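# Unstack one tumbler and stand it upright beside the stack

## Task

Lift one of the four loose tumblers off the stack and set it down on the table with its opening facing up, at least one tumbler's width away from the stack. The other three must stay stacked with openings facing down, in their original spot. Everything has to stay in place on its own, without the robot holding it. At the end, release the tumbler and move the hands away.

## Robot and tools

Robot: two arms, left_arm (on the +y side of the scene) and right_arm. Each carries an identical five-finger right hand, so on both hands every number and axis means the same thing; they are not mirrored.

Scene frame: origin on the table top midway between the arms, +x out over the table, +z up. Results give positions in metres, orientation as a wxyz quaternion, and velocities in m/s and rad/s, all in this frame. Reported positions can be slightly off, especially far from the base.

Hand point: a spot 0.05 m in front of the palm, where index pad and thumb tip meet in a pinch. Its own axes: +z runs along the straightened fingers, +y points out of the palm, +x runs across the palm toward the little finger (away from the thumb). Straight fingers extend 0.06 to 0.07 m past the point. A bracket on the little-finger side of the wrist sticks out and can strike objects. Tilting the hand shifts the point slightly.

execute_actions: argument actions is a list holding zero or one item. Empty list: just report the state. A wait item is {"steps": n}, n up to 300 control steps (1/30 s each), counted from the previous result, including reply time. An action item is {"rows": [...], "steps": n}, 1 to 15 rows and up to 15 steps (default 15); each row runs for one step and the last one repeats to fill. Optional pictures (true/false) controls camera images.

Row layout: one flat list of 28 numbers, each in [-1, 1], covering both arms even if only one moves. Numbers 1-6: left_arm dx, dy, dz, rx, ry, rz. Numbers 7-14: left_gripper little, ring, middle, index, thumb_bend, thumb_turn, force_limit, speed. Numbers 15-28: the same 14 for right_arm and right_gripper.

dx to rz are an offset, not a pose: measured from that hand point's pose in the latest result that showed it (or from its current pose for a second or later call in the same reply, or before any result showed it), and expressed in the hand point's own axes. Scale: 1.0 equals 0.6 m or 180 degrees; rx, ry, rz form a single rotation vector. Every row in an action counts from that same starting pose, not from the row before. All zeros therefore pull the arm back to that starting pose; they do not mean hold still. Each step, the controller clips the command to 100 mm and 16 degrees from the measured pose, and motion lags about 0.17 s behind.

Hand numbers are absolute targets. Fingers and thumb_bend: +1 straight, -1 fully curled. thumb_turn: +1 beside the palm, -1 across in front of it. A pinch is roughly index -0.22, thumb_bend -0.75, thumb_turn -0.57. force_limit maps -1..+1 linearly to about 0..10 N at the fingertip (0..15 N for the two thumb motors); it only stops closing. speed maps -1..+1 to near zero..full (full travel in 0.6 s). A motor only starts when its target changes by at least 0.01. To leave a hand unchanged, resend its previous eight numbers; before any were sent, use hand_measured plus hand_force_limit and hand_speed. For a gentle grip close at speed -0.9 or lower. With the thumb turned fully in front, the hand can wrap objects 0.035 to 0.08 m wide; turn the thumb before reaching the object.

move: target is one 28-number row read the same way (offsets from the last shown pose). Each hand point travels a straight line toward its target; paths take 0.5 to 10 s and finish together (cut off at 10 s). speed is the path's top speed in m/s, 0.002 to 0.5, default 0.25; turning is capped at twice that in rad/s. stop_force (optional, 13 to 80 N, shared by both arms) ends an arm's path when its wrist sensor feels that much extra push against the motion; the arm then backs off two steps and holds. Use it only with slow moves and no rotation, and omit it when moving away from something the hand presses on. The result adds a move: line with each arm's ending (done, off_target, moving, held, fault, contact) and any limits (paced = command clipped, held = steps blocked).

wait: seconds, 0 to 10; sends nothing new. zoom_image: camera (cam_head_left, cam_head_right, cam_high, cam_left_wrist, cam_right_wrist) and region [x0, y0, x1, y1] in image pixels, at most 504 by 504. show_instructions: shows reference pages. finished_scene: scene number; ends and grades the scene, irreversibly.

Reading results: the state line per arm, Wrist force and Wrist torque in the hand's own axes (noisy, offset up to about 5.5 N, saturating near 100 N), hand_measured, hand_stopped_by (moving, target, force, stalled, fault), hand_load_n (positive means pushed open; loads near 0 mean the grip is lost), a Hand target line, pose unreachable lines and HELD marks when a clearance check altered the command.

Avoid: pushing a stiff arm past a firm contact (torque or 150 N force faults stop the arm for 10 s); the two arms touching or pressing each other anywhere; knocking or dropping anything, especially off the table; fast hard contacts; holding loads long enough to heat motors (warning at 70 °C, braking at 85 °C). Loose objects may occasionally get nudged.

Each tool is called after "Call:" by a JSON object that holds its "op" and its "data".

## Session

Call:
{"op": "execute_actions", "data": {"actions": []}}

Scene clock: 0.00 s of 6600.00 s.
left_arm: end_effector_position=(+0.0667, +1.2475, +0.5917) hand_measured=(+1.000, +1.000, +1.000, +1.000, +1.000, +1.000) hand_load_n=(+0.0, +0.0, +0.0, +0.0, +0.0, +0.0) hand_stopped_by=(target, target, target, target, target, target) hand_force_limit=0.00 hand_speed=-0.80 end_effector_quat_wxyz=(-0.072, +0.664, -0.744, -0.017) end_effector_velocity=(+0.000, -0.001, -0.001) end_effector_angular_velocity=(-0.001, +0.001, +0.001) | right_arm: end_effector_position=(+0.2246, -1.1128, +0.6225) hand_measured=(+1.000, +1.000, +1.000, +1.000, +1.000, +1.000) hand_load_n=(+0.0, +0.0, +0.0, +0.0, +0.0, +0.0) hand_stopped_by=(target, target, target, target, target, target) hand_force_limit=0.00 hand_speed=-0.80 end_effector_quat_wxyz=(-0.008, +0.629, +0.771, -0.101) end_effector_velocity=(+0.000, +0.000, -0.000) end_effector_angular_velocity=(+0.001, -0.001, -0.001)
Joint positions: left_arm=[ 1.375 -1.436  1.286  1.579  1.614 -1.773] | right_arm=[-1.856 -1.539  1.333  1.616  1.693 -1.89 ]
Joint velocities: left_arm=[-0.001 -0.001  0.002  0.    -0.    -0.001] | right_arm=[ 0.     0.     0.001  0.    -0.001  0.001]
Motor temperatures (°C, as the motors report them): left_arm=[24 23 22 31 30 29] | right_arm=[24 24 23 26 27 33]
Wrist force (N, on the end effector, along its own x y z axes, offset not removed): no reading
Wrist torque (N m, same axes, about the end effector's origin, offset not removed): no reading
Hand target (left_arm): +0.067, +1.247, +0.592; +0.072, -0.664, +0.744, +0.017
Hand target (right_arm): +0.225, -1.113, +0.623; -0.008, +0.629, +0.771, -0.101
camera_calibration (this result's frames):
cam_left_wrist: T_world_to_cam=[[-0.977338, 0.192807, -0.0873795, -0.122106], [0.0829418, 0.728572, 0.679929, -1.32342], [0.194758, 0.657273, -0.728053, -0.267734], [0, 0, 0, 1]] pos_world=[0.0425716, 1.16373, 0.69424]
cam_right_wrist: T_world_to_cam=[[0.985763, 0.120252, -0.117516, -0.0259365], [0.167599, -0.758682, 0.629533, -1.27592], [-0.0134548, -0.640266, -0.768035, -0.0953976], [0, 0, 0, 1]] pos_world=[0.238127, -1.02598, 0.726916]

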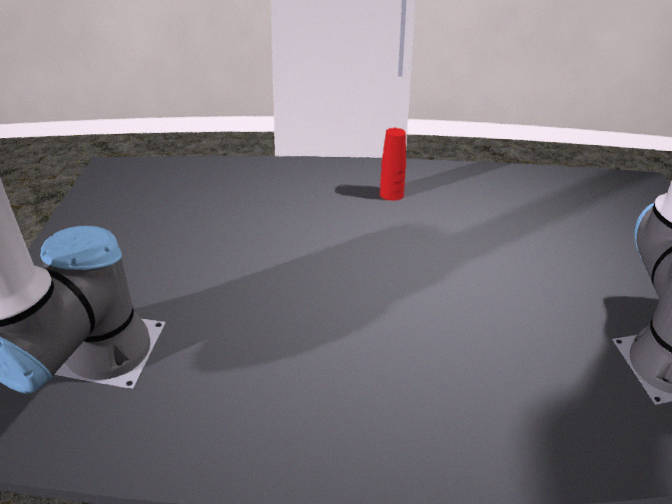

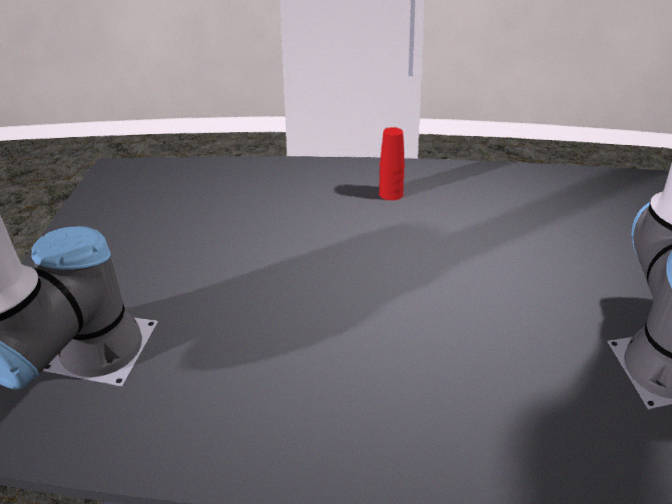

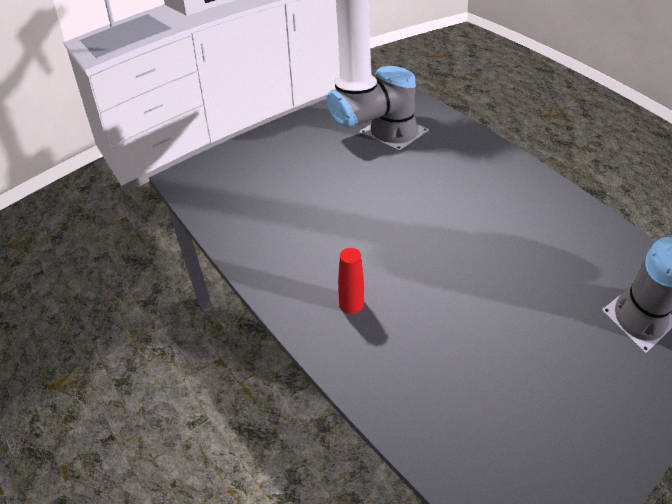

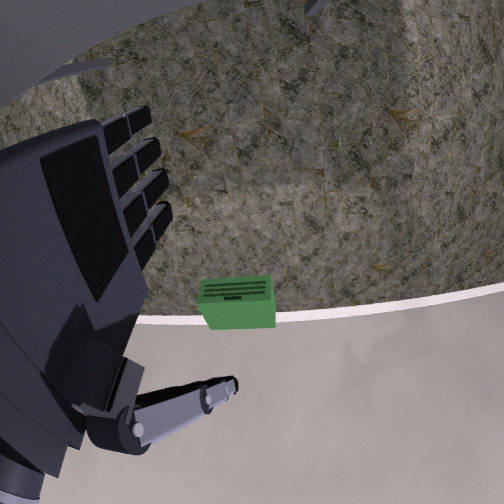

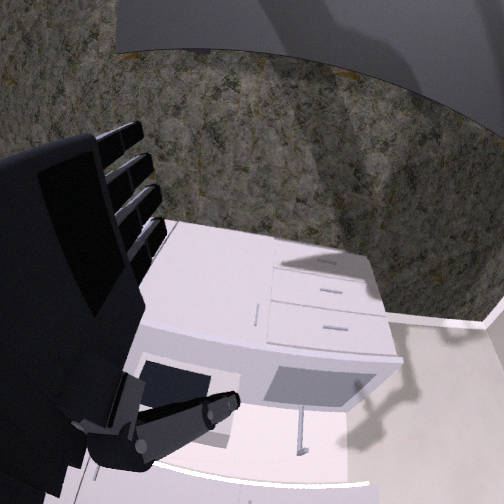

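Call:
{"op": "move", "data": {"target": [0.53,-1,0.12,0,0,0.38,1,1,1,1,1,-1,0,1, 0,0,0,0,0,0,1,1,1,1,1,1,0,-0.8], "speed": 0.3}}

Call:
{"op": "move", "data": {"target": [0.15,-0.5,0.25,0,-0.5,0,1,1,1,1,1,-1,0,1, 0,0,0,0,0,0,1,1,1,1,1,1,0,-0.8], "speed": 0.3}}

Scene clock: 10.17 s of 6600.00 s.
left_arm: end_effector_position=(+0.6325, +0.8712, +0.5210) hand_measured=(+1.000, +1.000, +1.000, +1.000, +1.000, -1.000) hand_load_n=(+0.0, +0.0, +0.0, +0.0, +0.0, +0.0) hand_stopped_by=(target, target, target, target, target, target) hand_force_limit=0.00 hand_speed=1.00 end_effector_quat_wxyz=(+0.050, -0.131, +0.989, +0.054) end_effector_velocity=(+0.002, -0.000, +0.001) end_effector_angular_velocity=(+0.001, -0.000, -0.002) | right_arm: end_effector_position=(+0.2246, -1.1128, +0.6225) hand_measured=(+1.000, +1.000, +1.000, +1.000, +1.000, +1.000) hand_load_n=(+0.0, +0.0, +0.0, +0.0, +0.0, +0.0) hand_stopped_by=(target, target, target, target, target, target) hand_force_limit=0.00 hand_speed=-0.80 end_effector_quat_wxyz=(-0.008, +0.629, +0.771, -0.101) end_effector_velocity=(-0.000, -0.000, -0.000) end_effector_angular_velocity=(+0.001, +0.000, -0.001)
Joint positions: left_arm=[ 0.074 -1.515  1.527  1.479  1.446 -1.872] | right_arm=[-1.856 -1.539  1.333  1.616  1.693 -1.89 ]
Joint velocities: left_arm=[-0.001  0.002 -0.004  0.001 -0.001  0.001] | right_arm=[-0.  0.  0. -0.  0.  0.]
Motor temperatures (°C, as the motors report them): left_arm=[24 23 22 31 30 29] | right_arm=[24 24 23 26 27 33]
Wrist force (N, on the end effector, along its own x y z axes, offset not removed): left_arm=[-3.0 -3.4 -4.4] | right_arm=[-0.8 4.0 -4.2]
Wrist torque (N m, same axes, about the end effector's origin, offset not removed): left_arm=[-0.01 0.43 -0.23] | right_arm=[1.18 0.37 -0.12]
Hand target (left_arm): +0.633, +0.871, +0.521; +0.050, -0.130, +0.989, +0.054
Hand target (right_arm): +0.225, -1.113, +0.623; -0.008, +0.629, +0.771, -0.101
Off the commanded pose (left_arm): 0.000 m, 0 deg.
Off the commanded pose (right_arm): 0.000 m, 0 deg.
After step 90, 4.23 s passed at rest.
move: done
camera_calibration (this result's frames):
cam_left_wrist: T_world_to_cam=[[-0.191258, 0.978613, 0.0757439, -0.769517], [0.746472, 0.0949126, 0.658613, -0.904634], [0.637338, 0.182505, -0.74866, -0.0377114], [0, 0, 0, 1]] pos_world=[0.552143, 0.845803, 0.625857]
cam_right_wrist: T_world_to_cam=[[0.985763, 0.120252, -0.117516, -0.0259363], [0.167599, -0.758682, 0.629533, -1.27592], [-0.0134548, -0.640266, -0.768035, -0.0953974], [0, 0, 0, 1]] pos_world=[0.238127, -1.02598, 0.726916]

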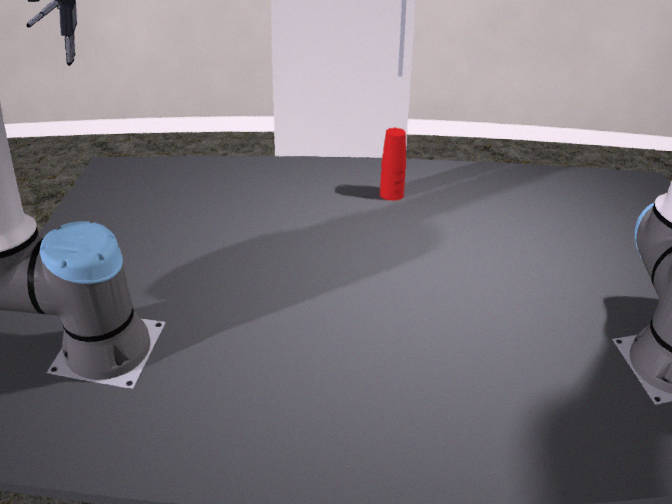

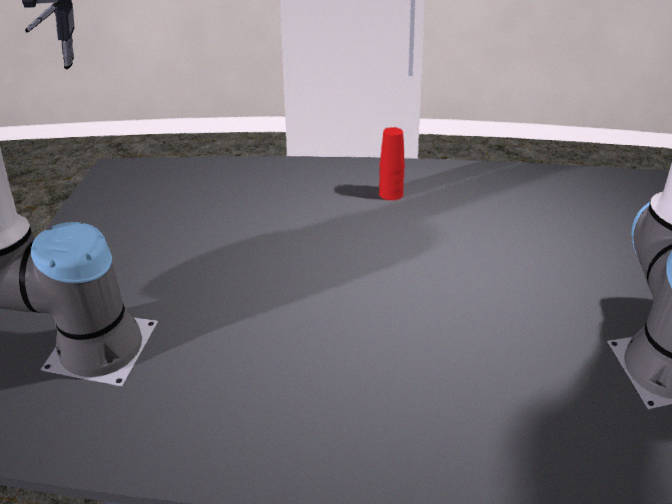

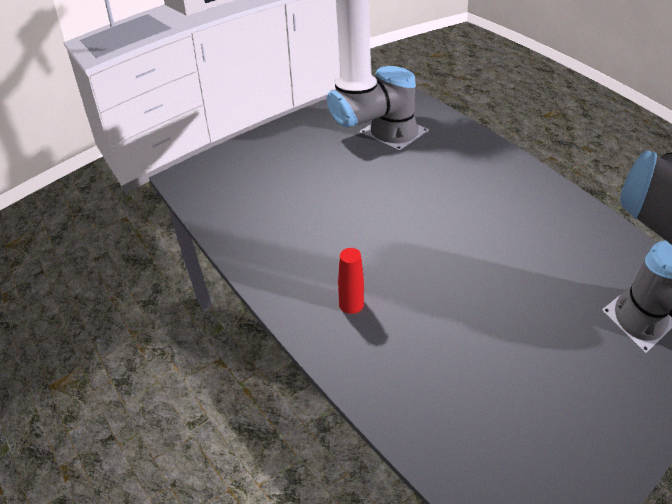

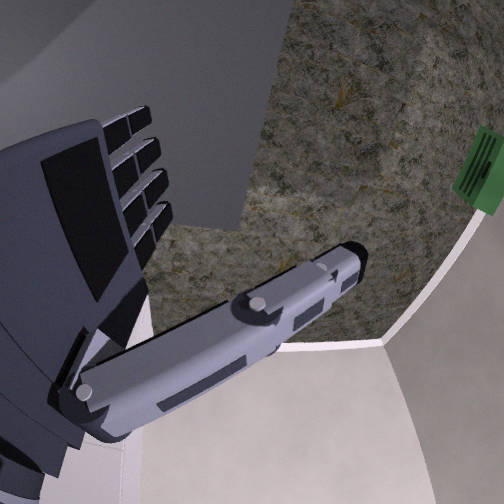

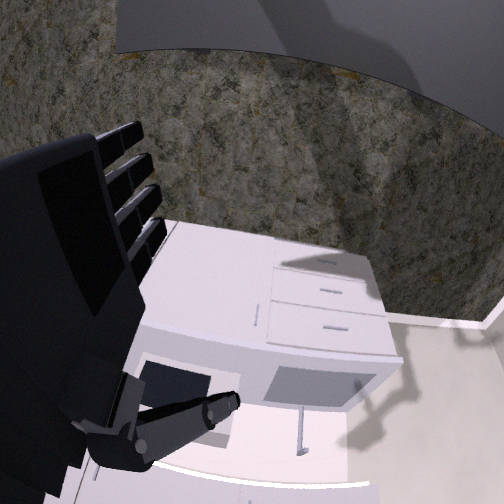

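Scene clock: 14.00 s of 6600.00 s.
left_arm: end_effector_position=(+0.6375, +0.5785, +0.3345) hand_measured=(+1.000, +1.000, +1.000, +1.000, +1.000, -1.000) hand_load_n=(+0.0, +0.0, +0.0, +0.0, +0.0, +0.0) hand_stopped_by=(target, target, target, target, target, target) hand_force_limit=0.00 hand_speed=1.00 end_effector_quat_wxyz=(+0.734, -0.053, +0.665, +0.131) end_effector_velocity=(+0.000, -0.000, -0.001) end_effector_angular_velocity=(+0.006, -0.016, +0.004) | right_arm: end_effector_position=(+0.2246, -1.1128, +0.6225) hand_measured=(+1.000, +1.000, +1.000, +1.000, +1.000, +1.000) hand_load_n=(+0.0, +0.0, +0.0, +0.0, +0.0, +0.0) hand_stopped_by=(target, target, target, target, target, target) hand_force_limit=0.00 hand_speed=-0.80 end_effector_quat_wxyz=(-0.008, +0.629, +0.771, -0.101) end_effector_velocity=(-0.000, -0.000, -0.000) end_effector_angular_velocity=(+0.000, +0.000, -0.001)
Joint positions: left_arm=[-0.927 -1.86   2.608 -1.145  0.291 -1.093] | right_arm=[-1.856 -1.539  1.333  1.616  1.693 -1.89 ]
Joint velocities: left_arm=[ 0.004  0.008  0.014 -0.078  0.007  0.054] | right_arm=[0.    0.    0.    0.    0.    0.001]
Motor temperatures (°C, as the motors report them): left_arm=[24 23 22 31 30 29] | right_arm=[24 24 23 26 27 33]
Wrist force (N, on the end effector, along its own x y z axes, offset not removed): left_arm=[-1.3 -3.8 -0.7] | right_arm=[3.4 -3.4 0.5]
Wrist torque (N m, same axes, about the end effector's origin, offset not removed): left_arm=[-0.35 0.06 -0.22] | right_arm=[-0.40 -0.32 -0.09]
Hand target (left_arm): +0.638, +0.578, +0.334; +0.734, -0.053, +0.664, +0.131
Hand target (right_arm): +0.225, -1.113, +0.623; -0.008, +0.629, +0.771, -0.101
Off the commanded pose (left_arm): 0.000 m, 0 deg.
Off the commanded pose (right_arm): 0.000 m, 0 deg.
move: done
camera_calibration (this result's frames):
cam_left_wrist: T_world_to_cam=[[-0.242084, 0.955358, 0.169373, -0.453494], [-0.610587, -0.285671, 0.738631, 0.300797], [0.754041, 0.075394, 0.652486, -0.60819], [0, 0, 0, 1]] pos_world=[0.532479, 0.565032, 0.251467]
cam_right_wrist: T_world_to_cam=[[0.985763, 0.120252, -0.117516, -0.0259363], [0.167599, -0.758682, 0.629533, -1.27592], [-0.0134547, -0.640266, -0.768035, -0.0953975], [0, 0, 0, 1]] pos_world=[0.238127, -1.02598, 0.726916]

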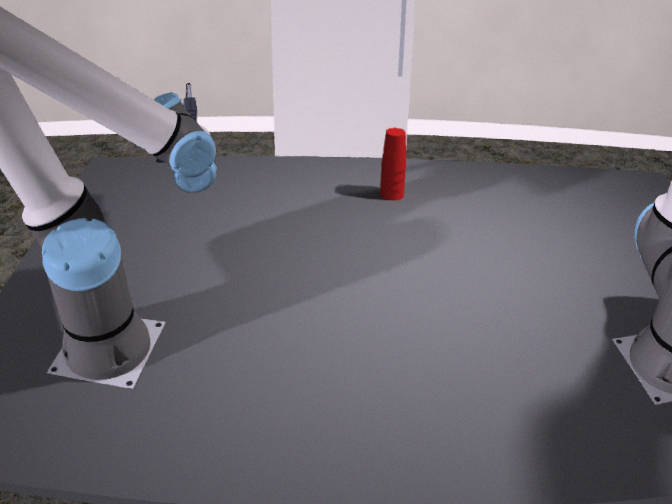

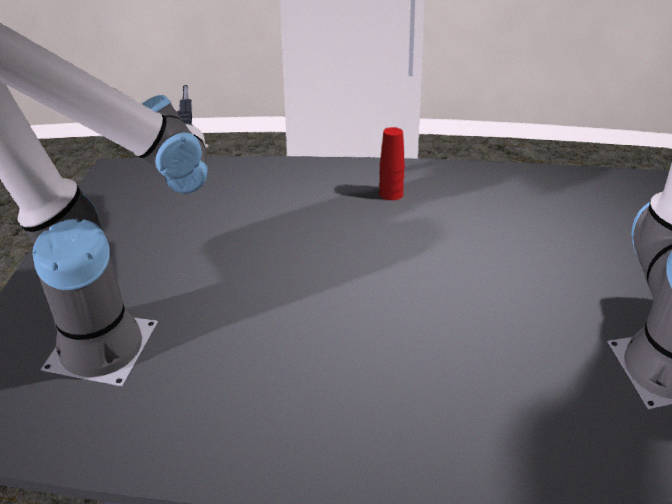

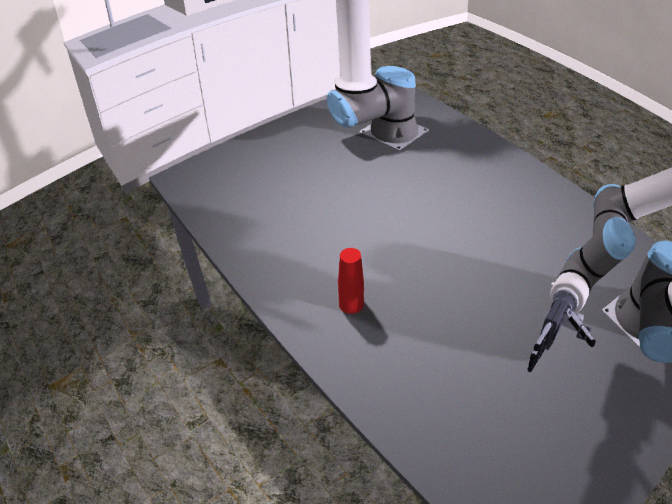

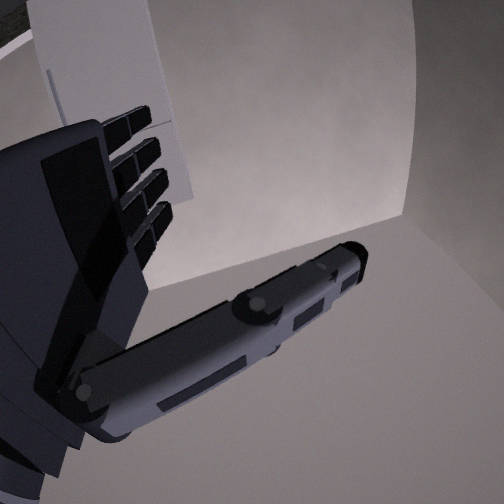

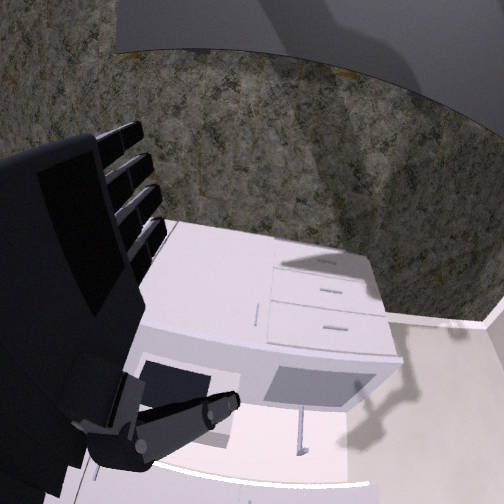

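Call:
{"op": "move", "data": {"target": [0.19,-0.73,-0.29,0.3,-0.02,0.03,1,1,1,1,1,-1,0,1, 0,0,0,0,0,0,1,1,1,1,1,1,0,-0.8], "speed": 0.3}}

Scene clock: 20.53 s of 6600.00 s.
left_arm: end_effector_position=(+0.5947, +0.1280, +0.1606) hand_measured=(+1.000, +1.000, +1.000, +1.000, +1.000, -1.000) hand_load_n=(+0.0, +0.0, +0.0, +0.0, +0.0, +0.0) hand_stopped_by=(target, target, target, target, target, target) hand_force_limit=0.00 hand_speed=1.00 end_effector_quat_wxyz=(+0.691, +0.319, +0.631, -0.150) end_effector_velocity=(-0.000, -0.003, -0.000) end_effector_angular_velocity=(+0.000, -0.001, -0.005) | right_arm: end_effector_position=(+0.2246, -1.1128, +0.6225) hand_measured=(+1.000, +1.000, +1.000, +1.000, +1.000, +1.000) hand_load_n=(+0.0, +0.0, +0.0, +0.0, +0.0, +0.0) hand_stopped_by=(target, target, target, target, target, target) hand_force_limit=0.00 hand_speed=-0.80 end_effector_quat_wxyz=(-0.008, +0.629, +0.771, -0.101) end_effector_velocity=(-0.000, -0.000, -0.000) end_effector_angular_velocity=(-0.000, -0.000, -0.003)
Joint positions: left_arm=[-1.249 -1.258  2.437 -1.18   0.887 -1.316] | right_arm=[-1.856 -1.539  1.333  1.616  1.693 -1.89 ]
Joint velocities: left_arm=[ 0.     0.003 -0.003 -0.     0.006  0.001] | right_arm=[-0.     0.     0.    -0.     0.     0.003]
Motor temperatures (°C, as the motors report them): left_arm=[24 23 22 31 30 29] | right_arm=[24 24 23 26 27 33]
Wrist force (N, on the end effector, along its own x y z axes, offset not removed): left_arm=[-0.5 -1.3 -2.2] | right_arm=[2.9 -1.8 -3.4]
Wrist torque (N m, same axes, about the end effector's origin, offset not removed): left_arm=[0.14 0.09 -0.04] | right_arm=[0.09 -0.20 -0.14]
Hand target (left_arm): +0.595, +0.128, +0.161; +0.691, +0.319, +0.631, -0.150
Hand target (right_arm): +0.225, -1.113, +0.623; -0.008, +0.629, +0.771, -0.101
Off the commanded pose (left_arm): 0.000 m, 0 deg.
Off the commanded pose (right_arm): 0.000 m, 0 deg.
After step 90, 1.20 s passed at rest.
move: done
camera_calibration (this result's frames):
cam_left_wrist: T_world_to_cam=[[0.618334, 0.717549, 0.320602, -0.509532], [-0.603918, 0.17276, 0.778098, 0.205341], [0.502937, -0.674742, 0.540165, -0.165086], [0, 0, 0, 1]] pos_world=[0.522098, 0.218749, 0.0927553]
cam_right_wrist: T_world_to_cam=[[0.985763, 0.120252, -0.117516, -0.0259362], [0.1676, -0.758682, 0.629533, -1.27592], [-0.0134547, -0.640266, -0.768035, -0.0953975], [0, 0, 0, 1]] pos_world=[0.238127, -1.02598, 0.726916]

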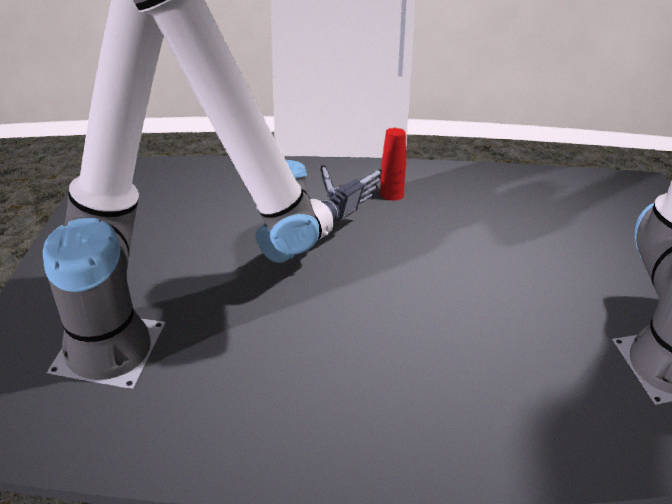

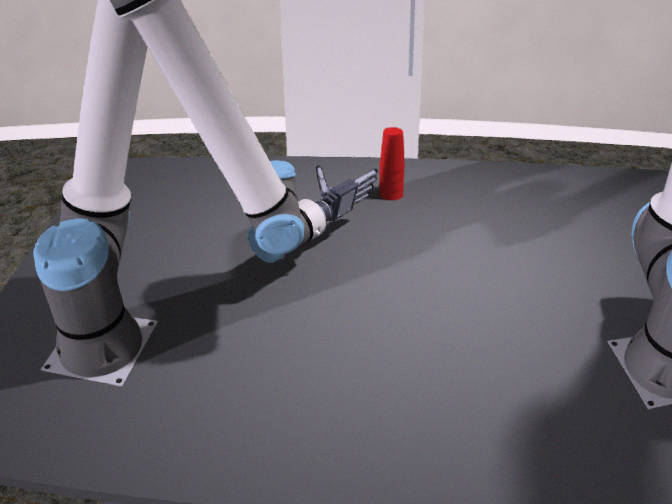

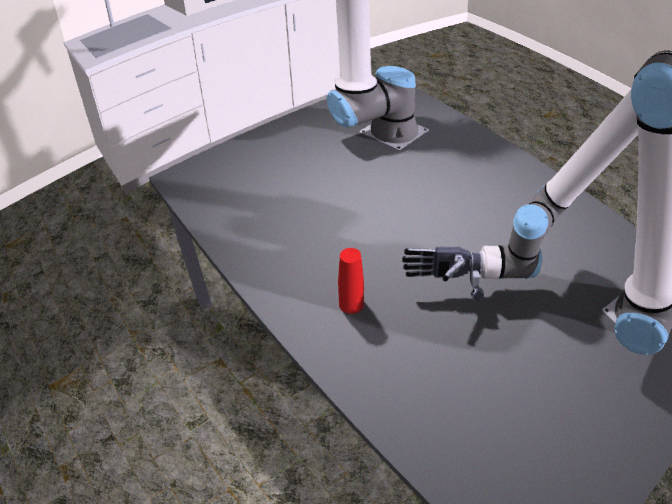

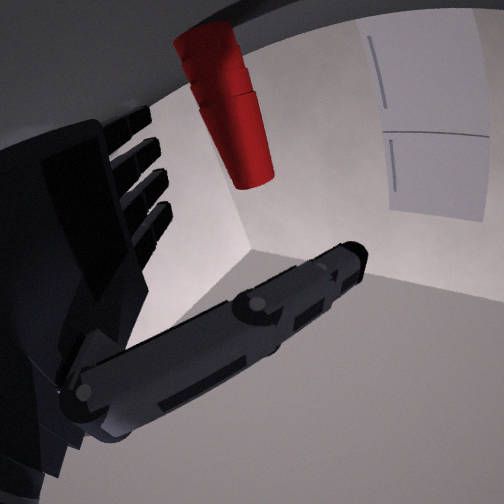

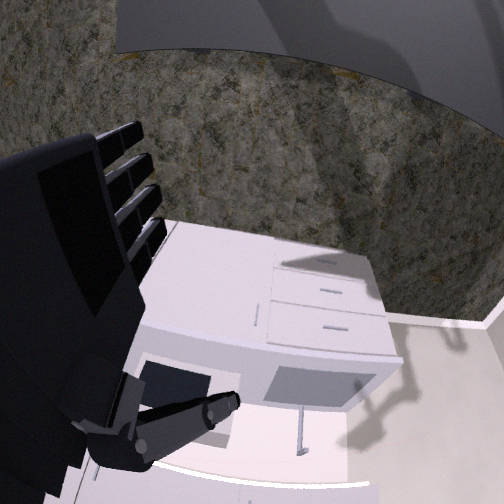

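Call:
{"op": "move", "data": {"target": [-0.02,0,0.345,0,-0.033,-0.08,1,1,1,1,1,-1,0,1, 0,0,0,0,0,0,1,1,1,1,1,1,0,-0.8], "speed": 0.08}}

Scene clock: 28.73 s of 6600.00 s.
left_arm: end_effector_position=(+0.7533, -0.0046, +0.1722) hand_measured=(+1.000, +1.000, +1.000, +1.000, +1.000, -1.000) hand_load_n=(+0.0, +0.0, +0.0, +0.0, +0.0, +0.0) hand_stopped_by=(target, target, target, target, target, target) hand_force_limit=0.00 hand_speed=1.00 end_effector_quat_wxyz=(+0.699, +0.230, +0.629, -0.252) end_effector_velocity=(+0.002, -0.001, -0.000) end_effector_angular_velocity=(-0.002, +0.001, +0.001) | right_arm: end_effector_position=(+0.2246, -1.1128, +0.6225) hand_measured=(+1.000, +1.000, +1.000, +1.000, +1.000, +1.000) hand_load_n=(+0.0, +0.0, +0.0, +0.0, +0.0, +0.0) hand_stopped_by=(target, target, target, target, target, target) hand_force_limit=0.00 hand_speed=-0.80 end_effector_quat_wxyz=(-0.008, +0.629, +0.771, -0.101) end_effector_velocity=(+0.000, -0.000, -0.000) end_effector_angular_velocity=(-0.000, -0.001, -0.001)
Joint positions: left_arm=[-1.04  -1.054  2.053 -1.114  1.112 -1.516] | right_arm=[-1.856 -1.539  1.333  1.616  1.693 -1.89 ]
Joint velocities: left_arm=[ 0.001  0.002 -0.004  0.001 -0.    -0.002] | right_arm=[ 0.     0.     0.    -0.    -0.     0.001]
Motor temperatures (°C, as the motors report them): left_arm=[24 23 22 31 30 29] | right_arm=[24 24 23 26 27 33]
Wrist force (N, on the end effector, along its own x y z axes, offset not removed): left_arm=[-2.5 -5.9 -1.8] | right_arm=[6.0 -4.6 0.6]
Wrist torque (N m, same axes, about the end effector's origin, offset not removed): left_arm=[-0.47 0.39 -0.29] | right_arm=[-0.32 -0.85 -0.08]
Hand target (left_arm): +0.753, -0.005, +0.172; +0.699, +0.230, +0.629, -0.252
Hand target (right_arm): +0.225, -1.113, +0.623; -0.008, +0.629, +0.771, -0.101
Off the commanded pose (left_arm): 0.000 m, 0 deg.
Off the commanded pose (right_arm): 0.000 m, 0 deg.
After step 90, 2.13 s passed at rest.
move: done
camera_calibration (this result's frames):
cam_left_wrist: T_world_to_cam=[[0.653837, 0.752581, 0.0782225, -0.500971], [-0.534555, 0.386288, 0.751687, 0.26834], [0.535488, -0.533295, 0.654865, -0.384269], [0, 0, 0, 1]] pos_world=[0.676768, 0.0684352, 0.089124]
cam_right_wrist: T_world_to_cam=[[0.985763, 0.120252, -0.117516, -0.0259363], [0.167599, -0.758682, 0.629533, -1.27592], [-0.0134548, -0.640266, -0.768035, -0.0953974], [0, 0, 0, 1]] pos_world=[0.238127, -1.02598, 0.726916]

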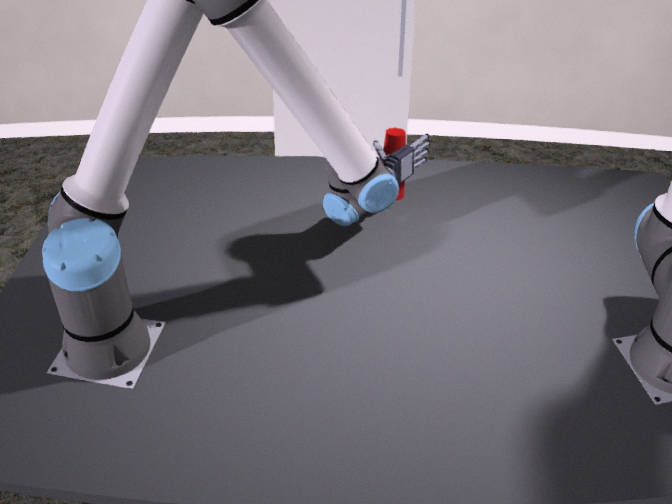

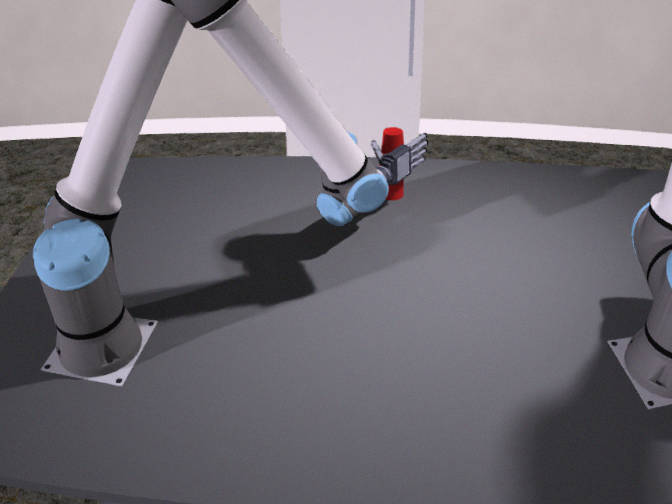

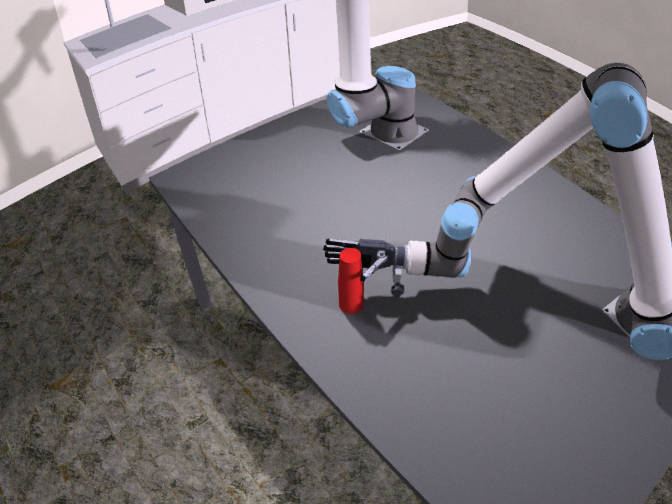

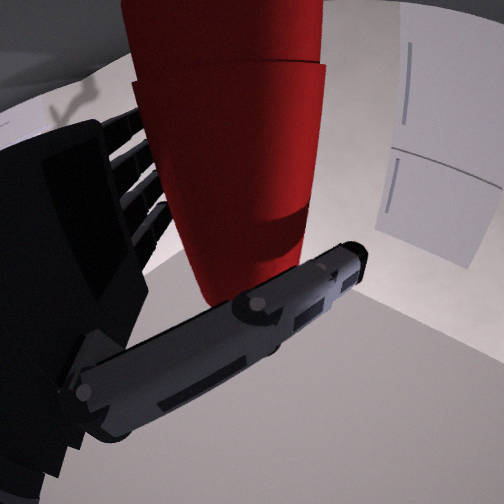

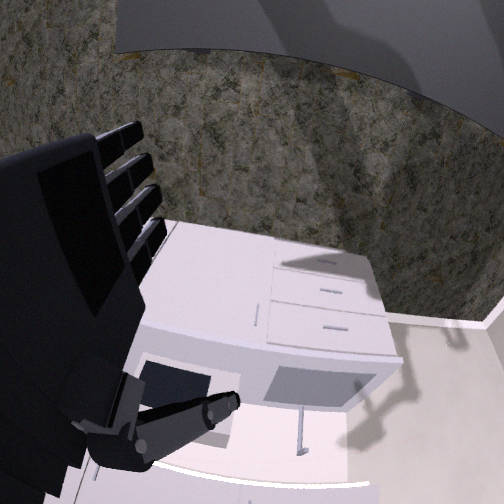

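Call:
{"op": "move", "data": {"target": [0,0,0,0,0,0,1,-1,-1,-1,-1,-1,0,-0.7, 0,0,0,0,0,0,1,1,1,1,1,1,0,-0.8]}}

Call:
{"op": "move", "data": {"target": [-0.25,0,0,0,0,0,1,-1,-1,-1,-1,-1,0,-0.7, 0,0,0,0,0,0,1,1,1,1,1,1,0,-0.8], "speed": 0.06}}

Call:
{"op": "move", "data": {"target": [0,0.1,-0.35,0.10,0,0.985,1,-1,-1,-1,-1,-1,0,-0.7, 0,0,0,0,0,0,1,1,1,1,1,1,0,-0.8], "speed": 0.25}}

Scene clock: 35.50 s of 6600.00 s.
left_arm: end_effector_position=(+0.7533, -0.0046, +0.1722) hand_measured=(+1.000, +0.088, +0.104, +0.120, +0.464, -1.000) hand_load_n=(+0.0, +8.0, +4.5, +2.5, +15.5, +5.0) hand_stopped_by=(target, force, force, force, force, target) hand_force_limit=0.00 hand_speed=-0.70 end_effector_quat_wxyz=(+0.699, +0.230, +0.629, -0.252) end_effector_velocity=(+0.001, +0.000, +0.000) end_effector_angular_velocity=(-0.000, +0.000, -0.000) | right_arm: end_effector_position=(+0.2246, -1.1128, +0.6225) hand_measured=(+1.000, +1.000, +1.000, +1.000, +1.000, +1.000) hand_load_n=(+0.0, +0.0, +0.0, +0.0, +0.0, +0.0) hand_stopped_by=(target, target, target, target, target, target) hand_force_limit=0.00 hand_speed=-0.80 end_effector_quat_wxyz=(-0.008, +0.629, +0.771, -0.101) end_effector_velocity=(-0.000, -0.000, +0.001) end_effector_angular_velocity=(-0.001, +0.001, +0.000)
Joint positions: left_arm=[-1.04  -1.054  2.053 -1.114  1.112 -1.516] | right_arm=[-1.856 -1.539  1.333  1.616  1.693 -1.89 ]
Joint velocities: left_arm=[ 0.001  0.    -0.001  0.001  0.001 -0.001] | right_arm=[-0.    -0.    -0.001 -0.     0.001 -0.001]
Motor temperatures (°C, as the motors report them): left_arm=[24 23 22 31 30 29] | right_arm=[24 24 23 26 27 33]
Wrist force (N, on the end effector, along its own x y z axes, offset not removed): left_arm=[-0.7 -2.5 -0.4] | right_arm=[4.7 -4.9 -2.7]
Wrist torque (N m, same axes, about the end effector's origin, offset not removed): left_arm=[-0.08 0.13 -0.13] | right_arm=[-0.31 -0.49 -0.10]
Hand target (left_arm): +0.753, -0.005, +0.172; +0.699, +0.230, +0.629, -0.252
Hand target (right_arm): +0.225, -1.113, +0.623; -0.008, +0.629, +0.771, -0.101
Off the commanded pose (left_arm): 0.000 m, 0 deg.
Off the commanded pose (right_arm): 0.000 m, 0 deg.
After step 90, 1.67 s passed at rest.
move: done
camera_calibration (this result's frames):
cam_left_wrist: T_world_to_cam=[[0.653838, 0.752583, 0.0781967, -0.500965], [-0.534587, 0.386346, 0.751634, 0.268343], [0.535456, -0.53325, 0.654929, -0.384271], [0, 0, 0, 1]] pos_world=[0.676763, 0.0684322, 0.0891481]
cam_right_wrist: T_world_to_cam=[[0.985763, 0.120252, -0.117516, -0.0259364], [0.167599, -0.758682, 0.629533, -1.27592], [-0.0134547, -0.640266, -0.768035, -0.0953974], [0, 0, 0, 1]] pos_world=[0.238127, -1.02598, 0.726916]

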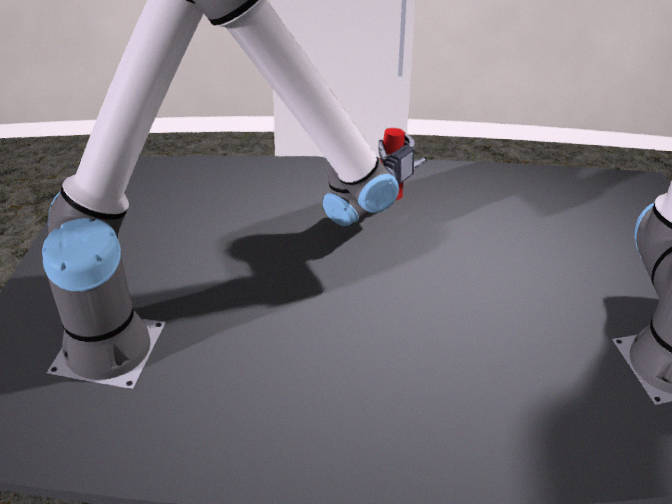

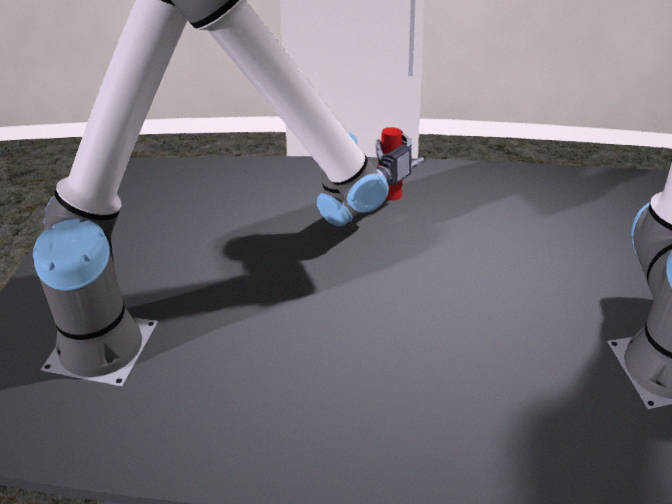

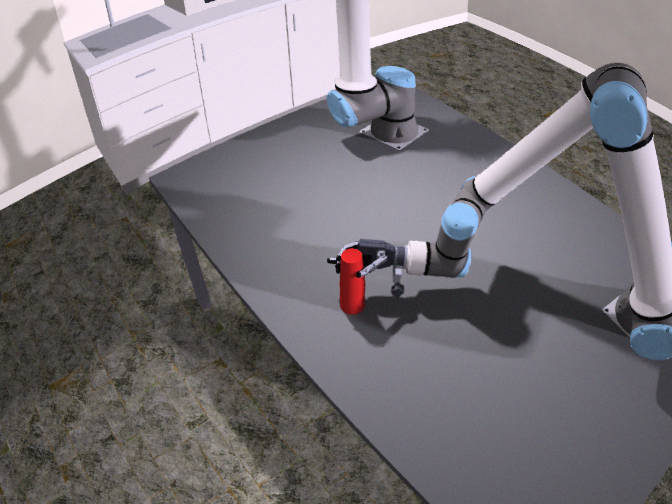

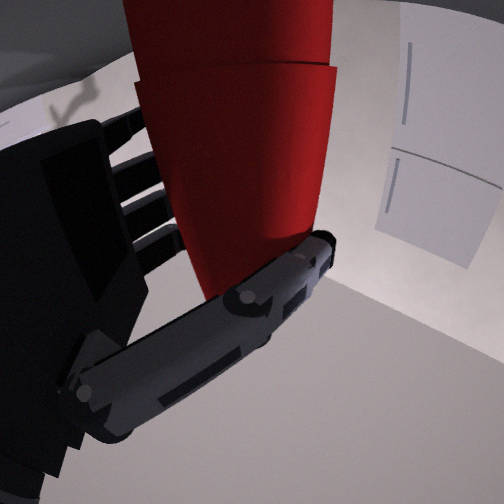

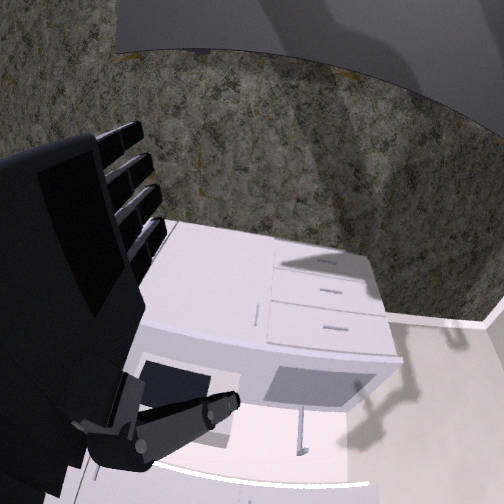

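Scene clock: 38.40 s of 6600.00 s.
left_arm: end_effector_position=(+0.7412, +0.0048, +0.3212) hand_measured=(+1.000, +0.088, +0.104, +0.120, +0.464, -1.000) hand_load_n=(+0.0, +8.0, +4.5, +3.0, +15.5, +5.0) hand_stopped_by=(target, force, force, force, force, target) hand_force_limit=0.00 hand_speed=-0.70 end_effector_quat_wxyz=(+0.699, +0.230, +0.629, -0.252) end_effector_velocity=(+0.000, +0.001, +0.002) end_effector_angular_velocity=(+0.002, +0.001, +0.001) | right_arm: end_effector_position=(+0.2246, -1.1128, +0.6225) hand_measured=(+1.000, +1.000, +1.000, +1.000, +1.000, +1.000) hand_load_n=(+0.0, +0.0, +0.0, +0.0, +0.0, +0.0) hand_stopped_by=(target, target, target, target, target, target) hand_force_limit=0.00 hand_speed=-0.80 end_effector_quat_wxyz=(-0.008, +0.629, +0.771, -0.101) end_effector_velocity=(+0.000, +0.000, +0.000) end_effector_angular_velocity=(-0.000, +0.000, +0.000)
Joint positions: left_arm=[-1.051 -1.281  2.023 -0.857  1.1   -1.514] | right_arm=[-1.856 -1.539  1.333  1.616  1.693 -1.89 ]
Joint velocities: left_arm=[ 0.001 -0.004  0.     0.005 -0.    -0.   ] | right_arm=[ 0.    -0.001  0.     0.     0.    -0.   ]
Motor temperatures (°C, as the motors report them): left_arm=[24 23 22 31 30 29] | right_arm=[24 24 23 26 27 33]
Wrist force (N, on the end effector, along its own x y z axes, offset not removed): left_arm=[0.1 -5.2 -0.2] | right_arm=[1.5 -3.0 -4.9]
Wrist torque (N m, same axes, about the end effector's origin, offset not removed): left_arm=[-0.48 -0.01 -0.08] | right_arm=[0.37 0.07 -0.29]
Hand target (left_arm): +0.741, +0.005, +0.321; +0.699, +0.230, +0.629, -0.252
Hand target (right_arm): +0.225, -1.113, +0.623; -0.008, +0.629, +0.771, -0.101
Off the commanded pose (left_arm): 0.000 m, 0 deg.
Off the commanded pose (right_arm): 0.000 m, 0 deg.
move: done
camera_calibration (this result's frames):
cam_left_wrist: T_world_to_cam=[[0.653826, 0.752584, 0.0782859, -0.5118], [-0.534645, 0.386301, 0.751616, 0.146321], [0.535412, -0.533281, 0.654939, -0.470322], [0, 0, 0, 1]] pos_world=[0.664675, 0.0778348, 0.238122]
cam_right_wrist: T_world_to_cam=[[0.985763, 0.120252, -0.117516, -0.0259363], [0.167599, -0.758682, 0.629533, -1.27592], [-0.0134547, -0.640266, -0.768035, -0.0953974], [0, 0, 0, 1]] pos_world=[0.238127, -1.02598, 0.726916]

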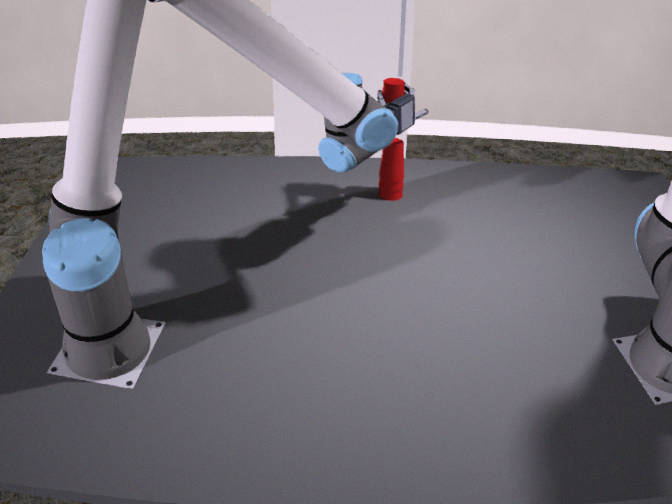

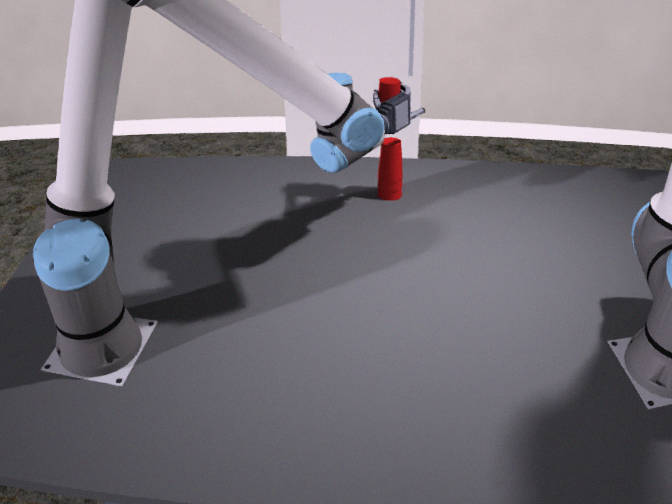

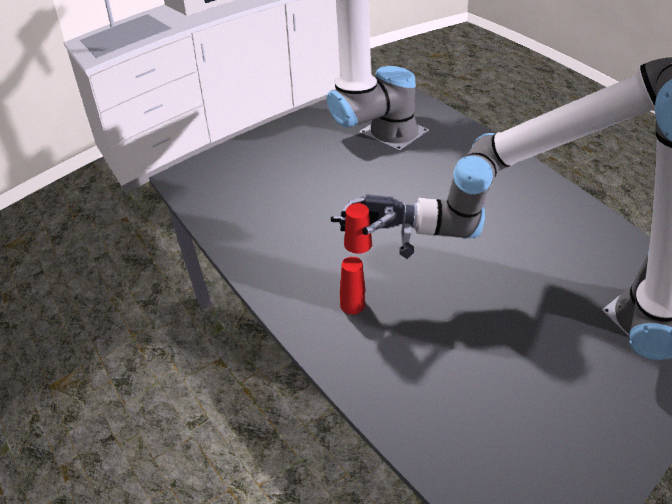

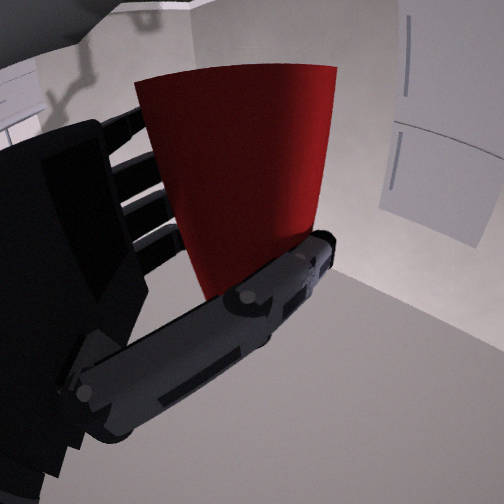

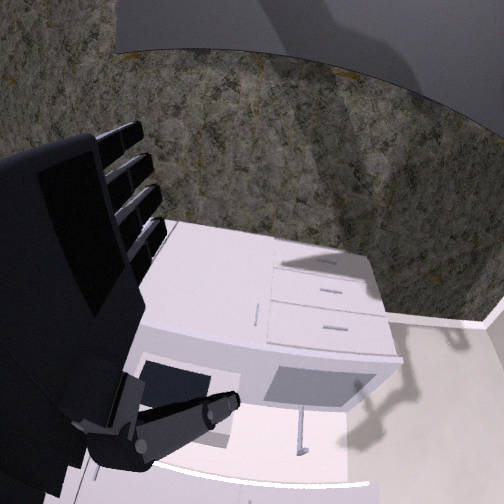

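Scene clock: 45.13 s of 6600.00 s.
left_arm: end_effector_position=(+0.6194, +0.1847, +0.3000) hand_measured=(+1.000, +0.088, +0.104, +0.120, +0.464, -1.000) hand_load_n=(+0.0, +7.5, +4.5, +3.0, +15.0, +5.5) hand_stopped_by=(target, force, force, force, force, target) hand_force_limit=0.00 hand_speed=-0.70 end_effector_quat_wxyz=(+0.239, +0.700, -0.244, +0.627) end_effector_velocity=(-0.001, +0.000, -0.000) end_effector_angular_velocity=(+0.010, -0.009, +0.001) | right_arm: end_effector_position=(+0.2246, -1.1128, +0.6225) hand_measured=(+1.000, +1.000, +1.000, +1.000, +1.000, +1.000) hand_load_n=(+0.0, +0.0, +0.0, +0.0, +0.0, +0.0) hand_stopped_by=(target, target, target, target, target, target) hand_force_limit=0.00 hand_speed=-0.80 end_effector_quat_wxyz=(-0.008, +0.629, +0.771, -0.101) end_effector_velocity=(+0.000, +0.000, +0.000) end_effector_angular_velocity=(+0.000, +0.000, +0.000)
Joint positions: left_arm=[-0.868 -1.713  2.292 -0.475  1.285  1.513] | right_arm=[-1.856 -1.539  1.333  1.616  1.693 -1.89 ]
Joint velocities: left_arm=[-0.004 -0.003  0.001  0.002 -0.006  0.013] | right_arm=[ 0. -0.  0.  0.  0.  0.]
Motor temperatures (°C, as the motors report them): left_arm=[24 23 22 31 30 29] | right_arm=[24 24 23 26 27 33]
Wrist force (N, on the end effector, along its own x y z axes, offset not removed): left_arm=[-2.1 -2.7 -2.6] | right_arm=[2.0 4.9 -3.9]
Wrist torque (N m, same axes, about the end effector's origin, offset not removed): left_arm=[-0.03 0.16 -0.16] | right_arm=[1.24 -0.03 0.07]
Hand target (left_arm): +0.619, +0.185, +0.300; +0.238, +0.700, -0.244, +0.627
Hand target (right_arm): +0.225, -1.113, +0.623; -0.008, +0.629, +0.771, -0.101
Off the commanded pose (left_arm): 0.000 m, 0 deg.
Off the commanded pose (right_arm): 0.000 m, 0 deg.
move: done
camera_calibration (this result's frames):
cam_left_wrist: T_world_to_cam=[[-0.625394, -0.77898, -0.0455235, 0.546387], [-0.488855, 0.436608, -0.755245, 0.441999], [0.608196, -0.450071, -0.65386, 0.0369168], [0, 0, 0, 1]] pos_world=[0.535328, 0.249259, 0.382829]
cam_right_wrist: T_world_to_cam=[[0.985763, 0.120252, -0.117516, -0.0259364], [0.167599, -0.758682, 0.629533, -1.27592], [-0.0134547, -0.640266, -0.768035, -0.0953976], [0, 0, 0, 1]] pos_world=[0.238127, -1.02598, 0.726916]

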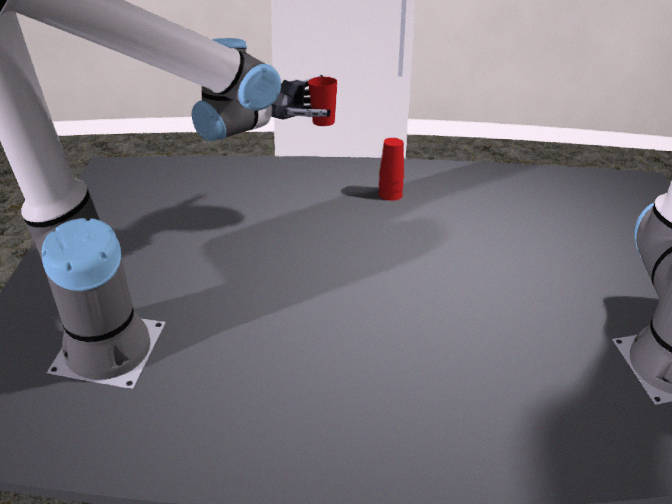

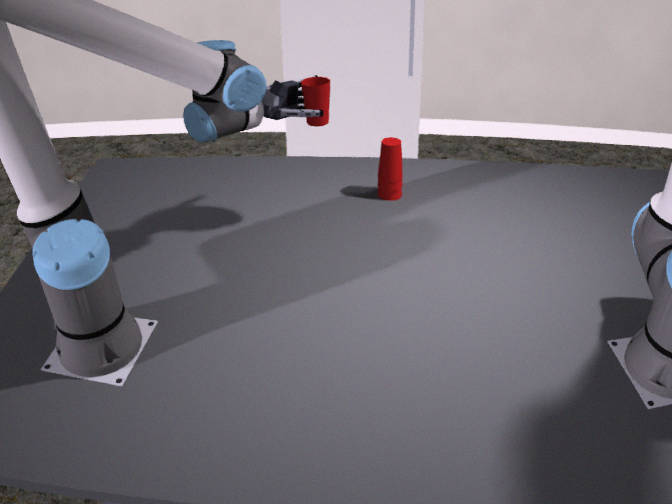

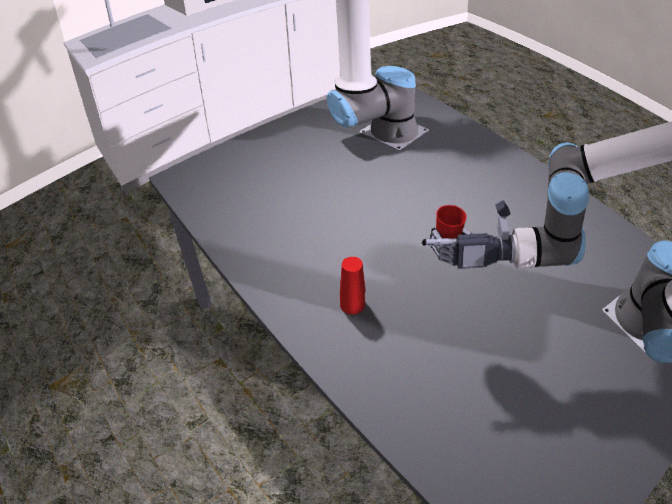

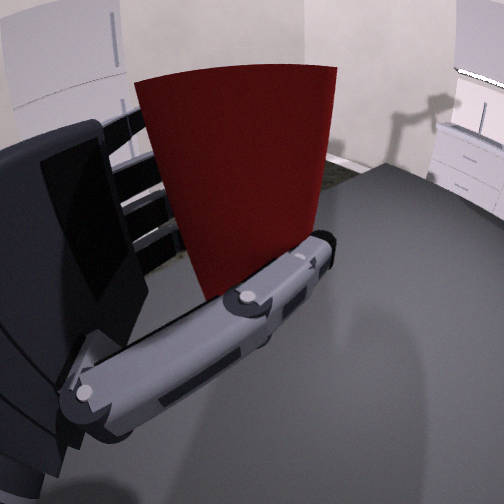

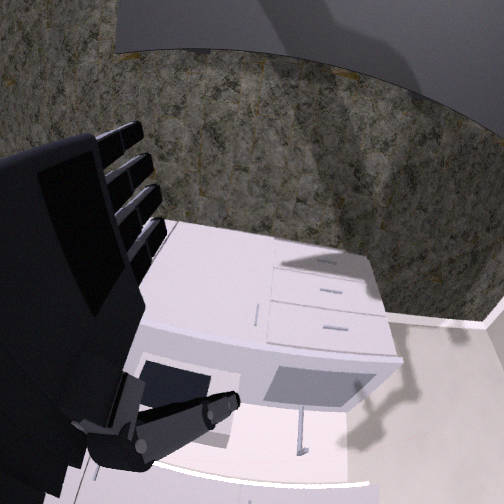

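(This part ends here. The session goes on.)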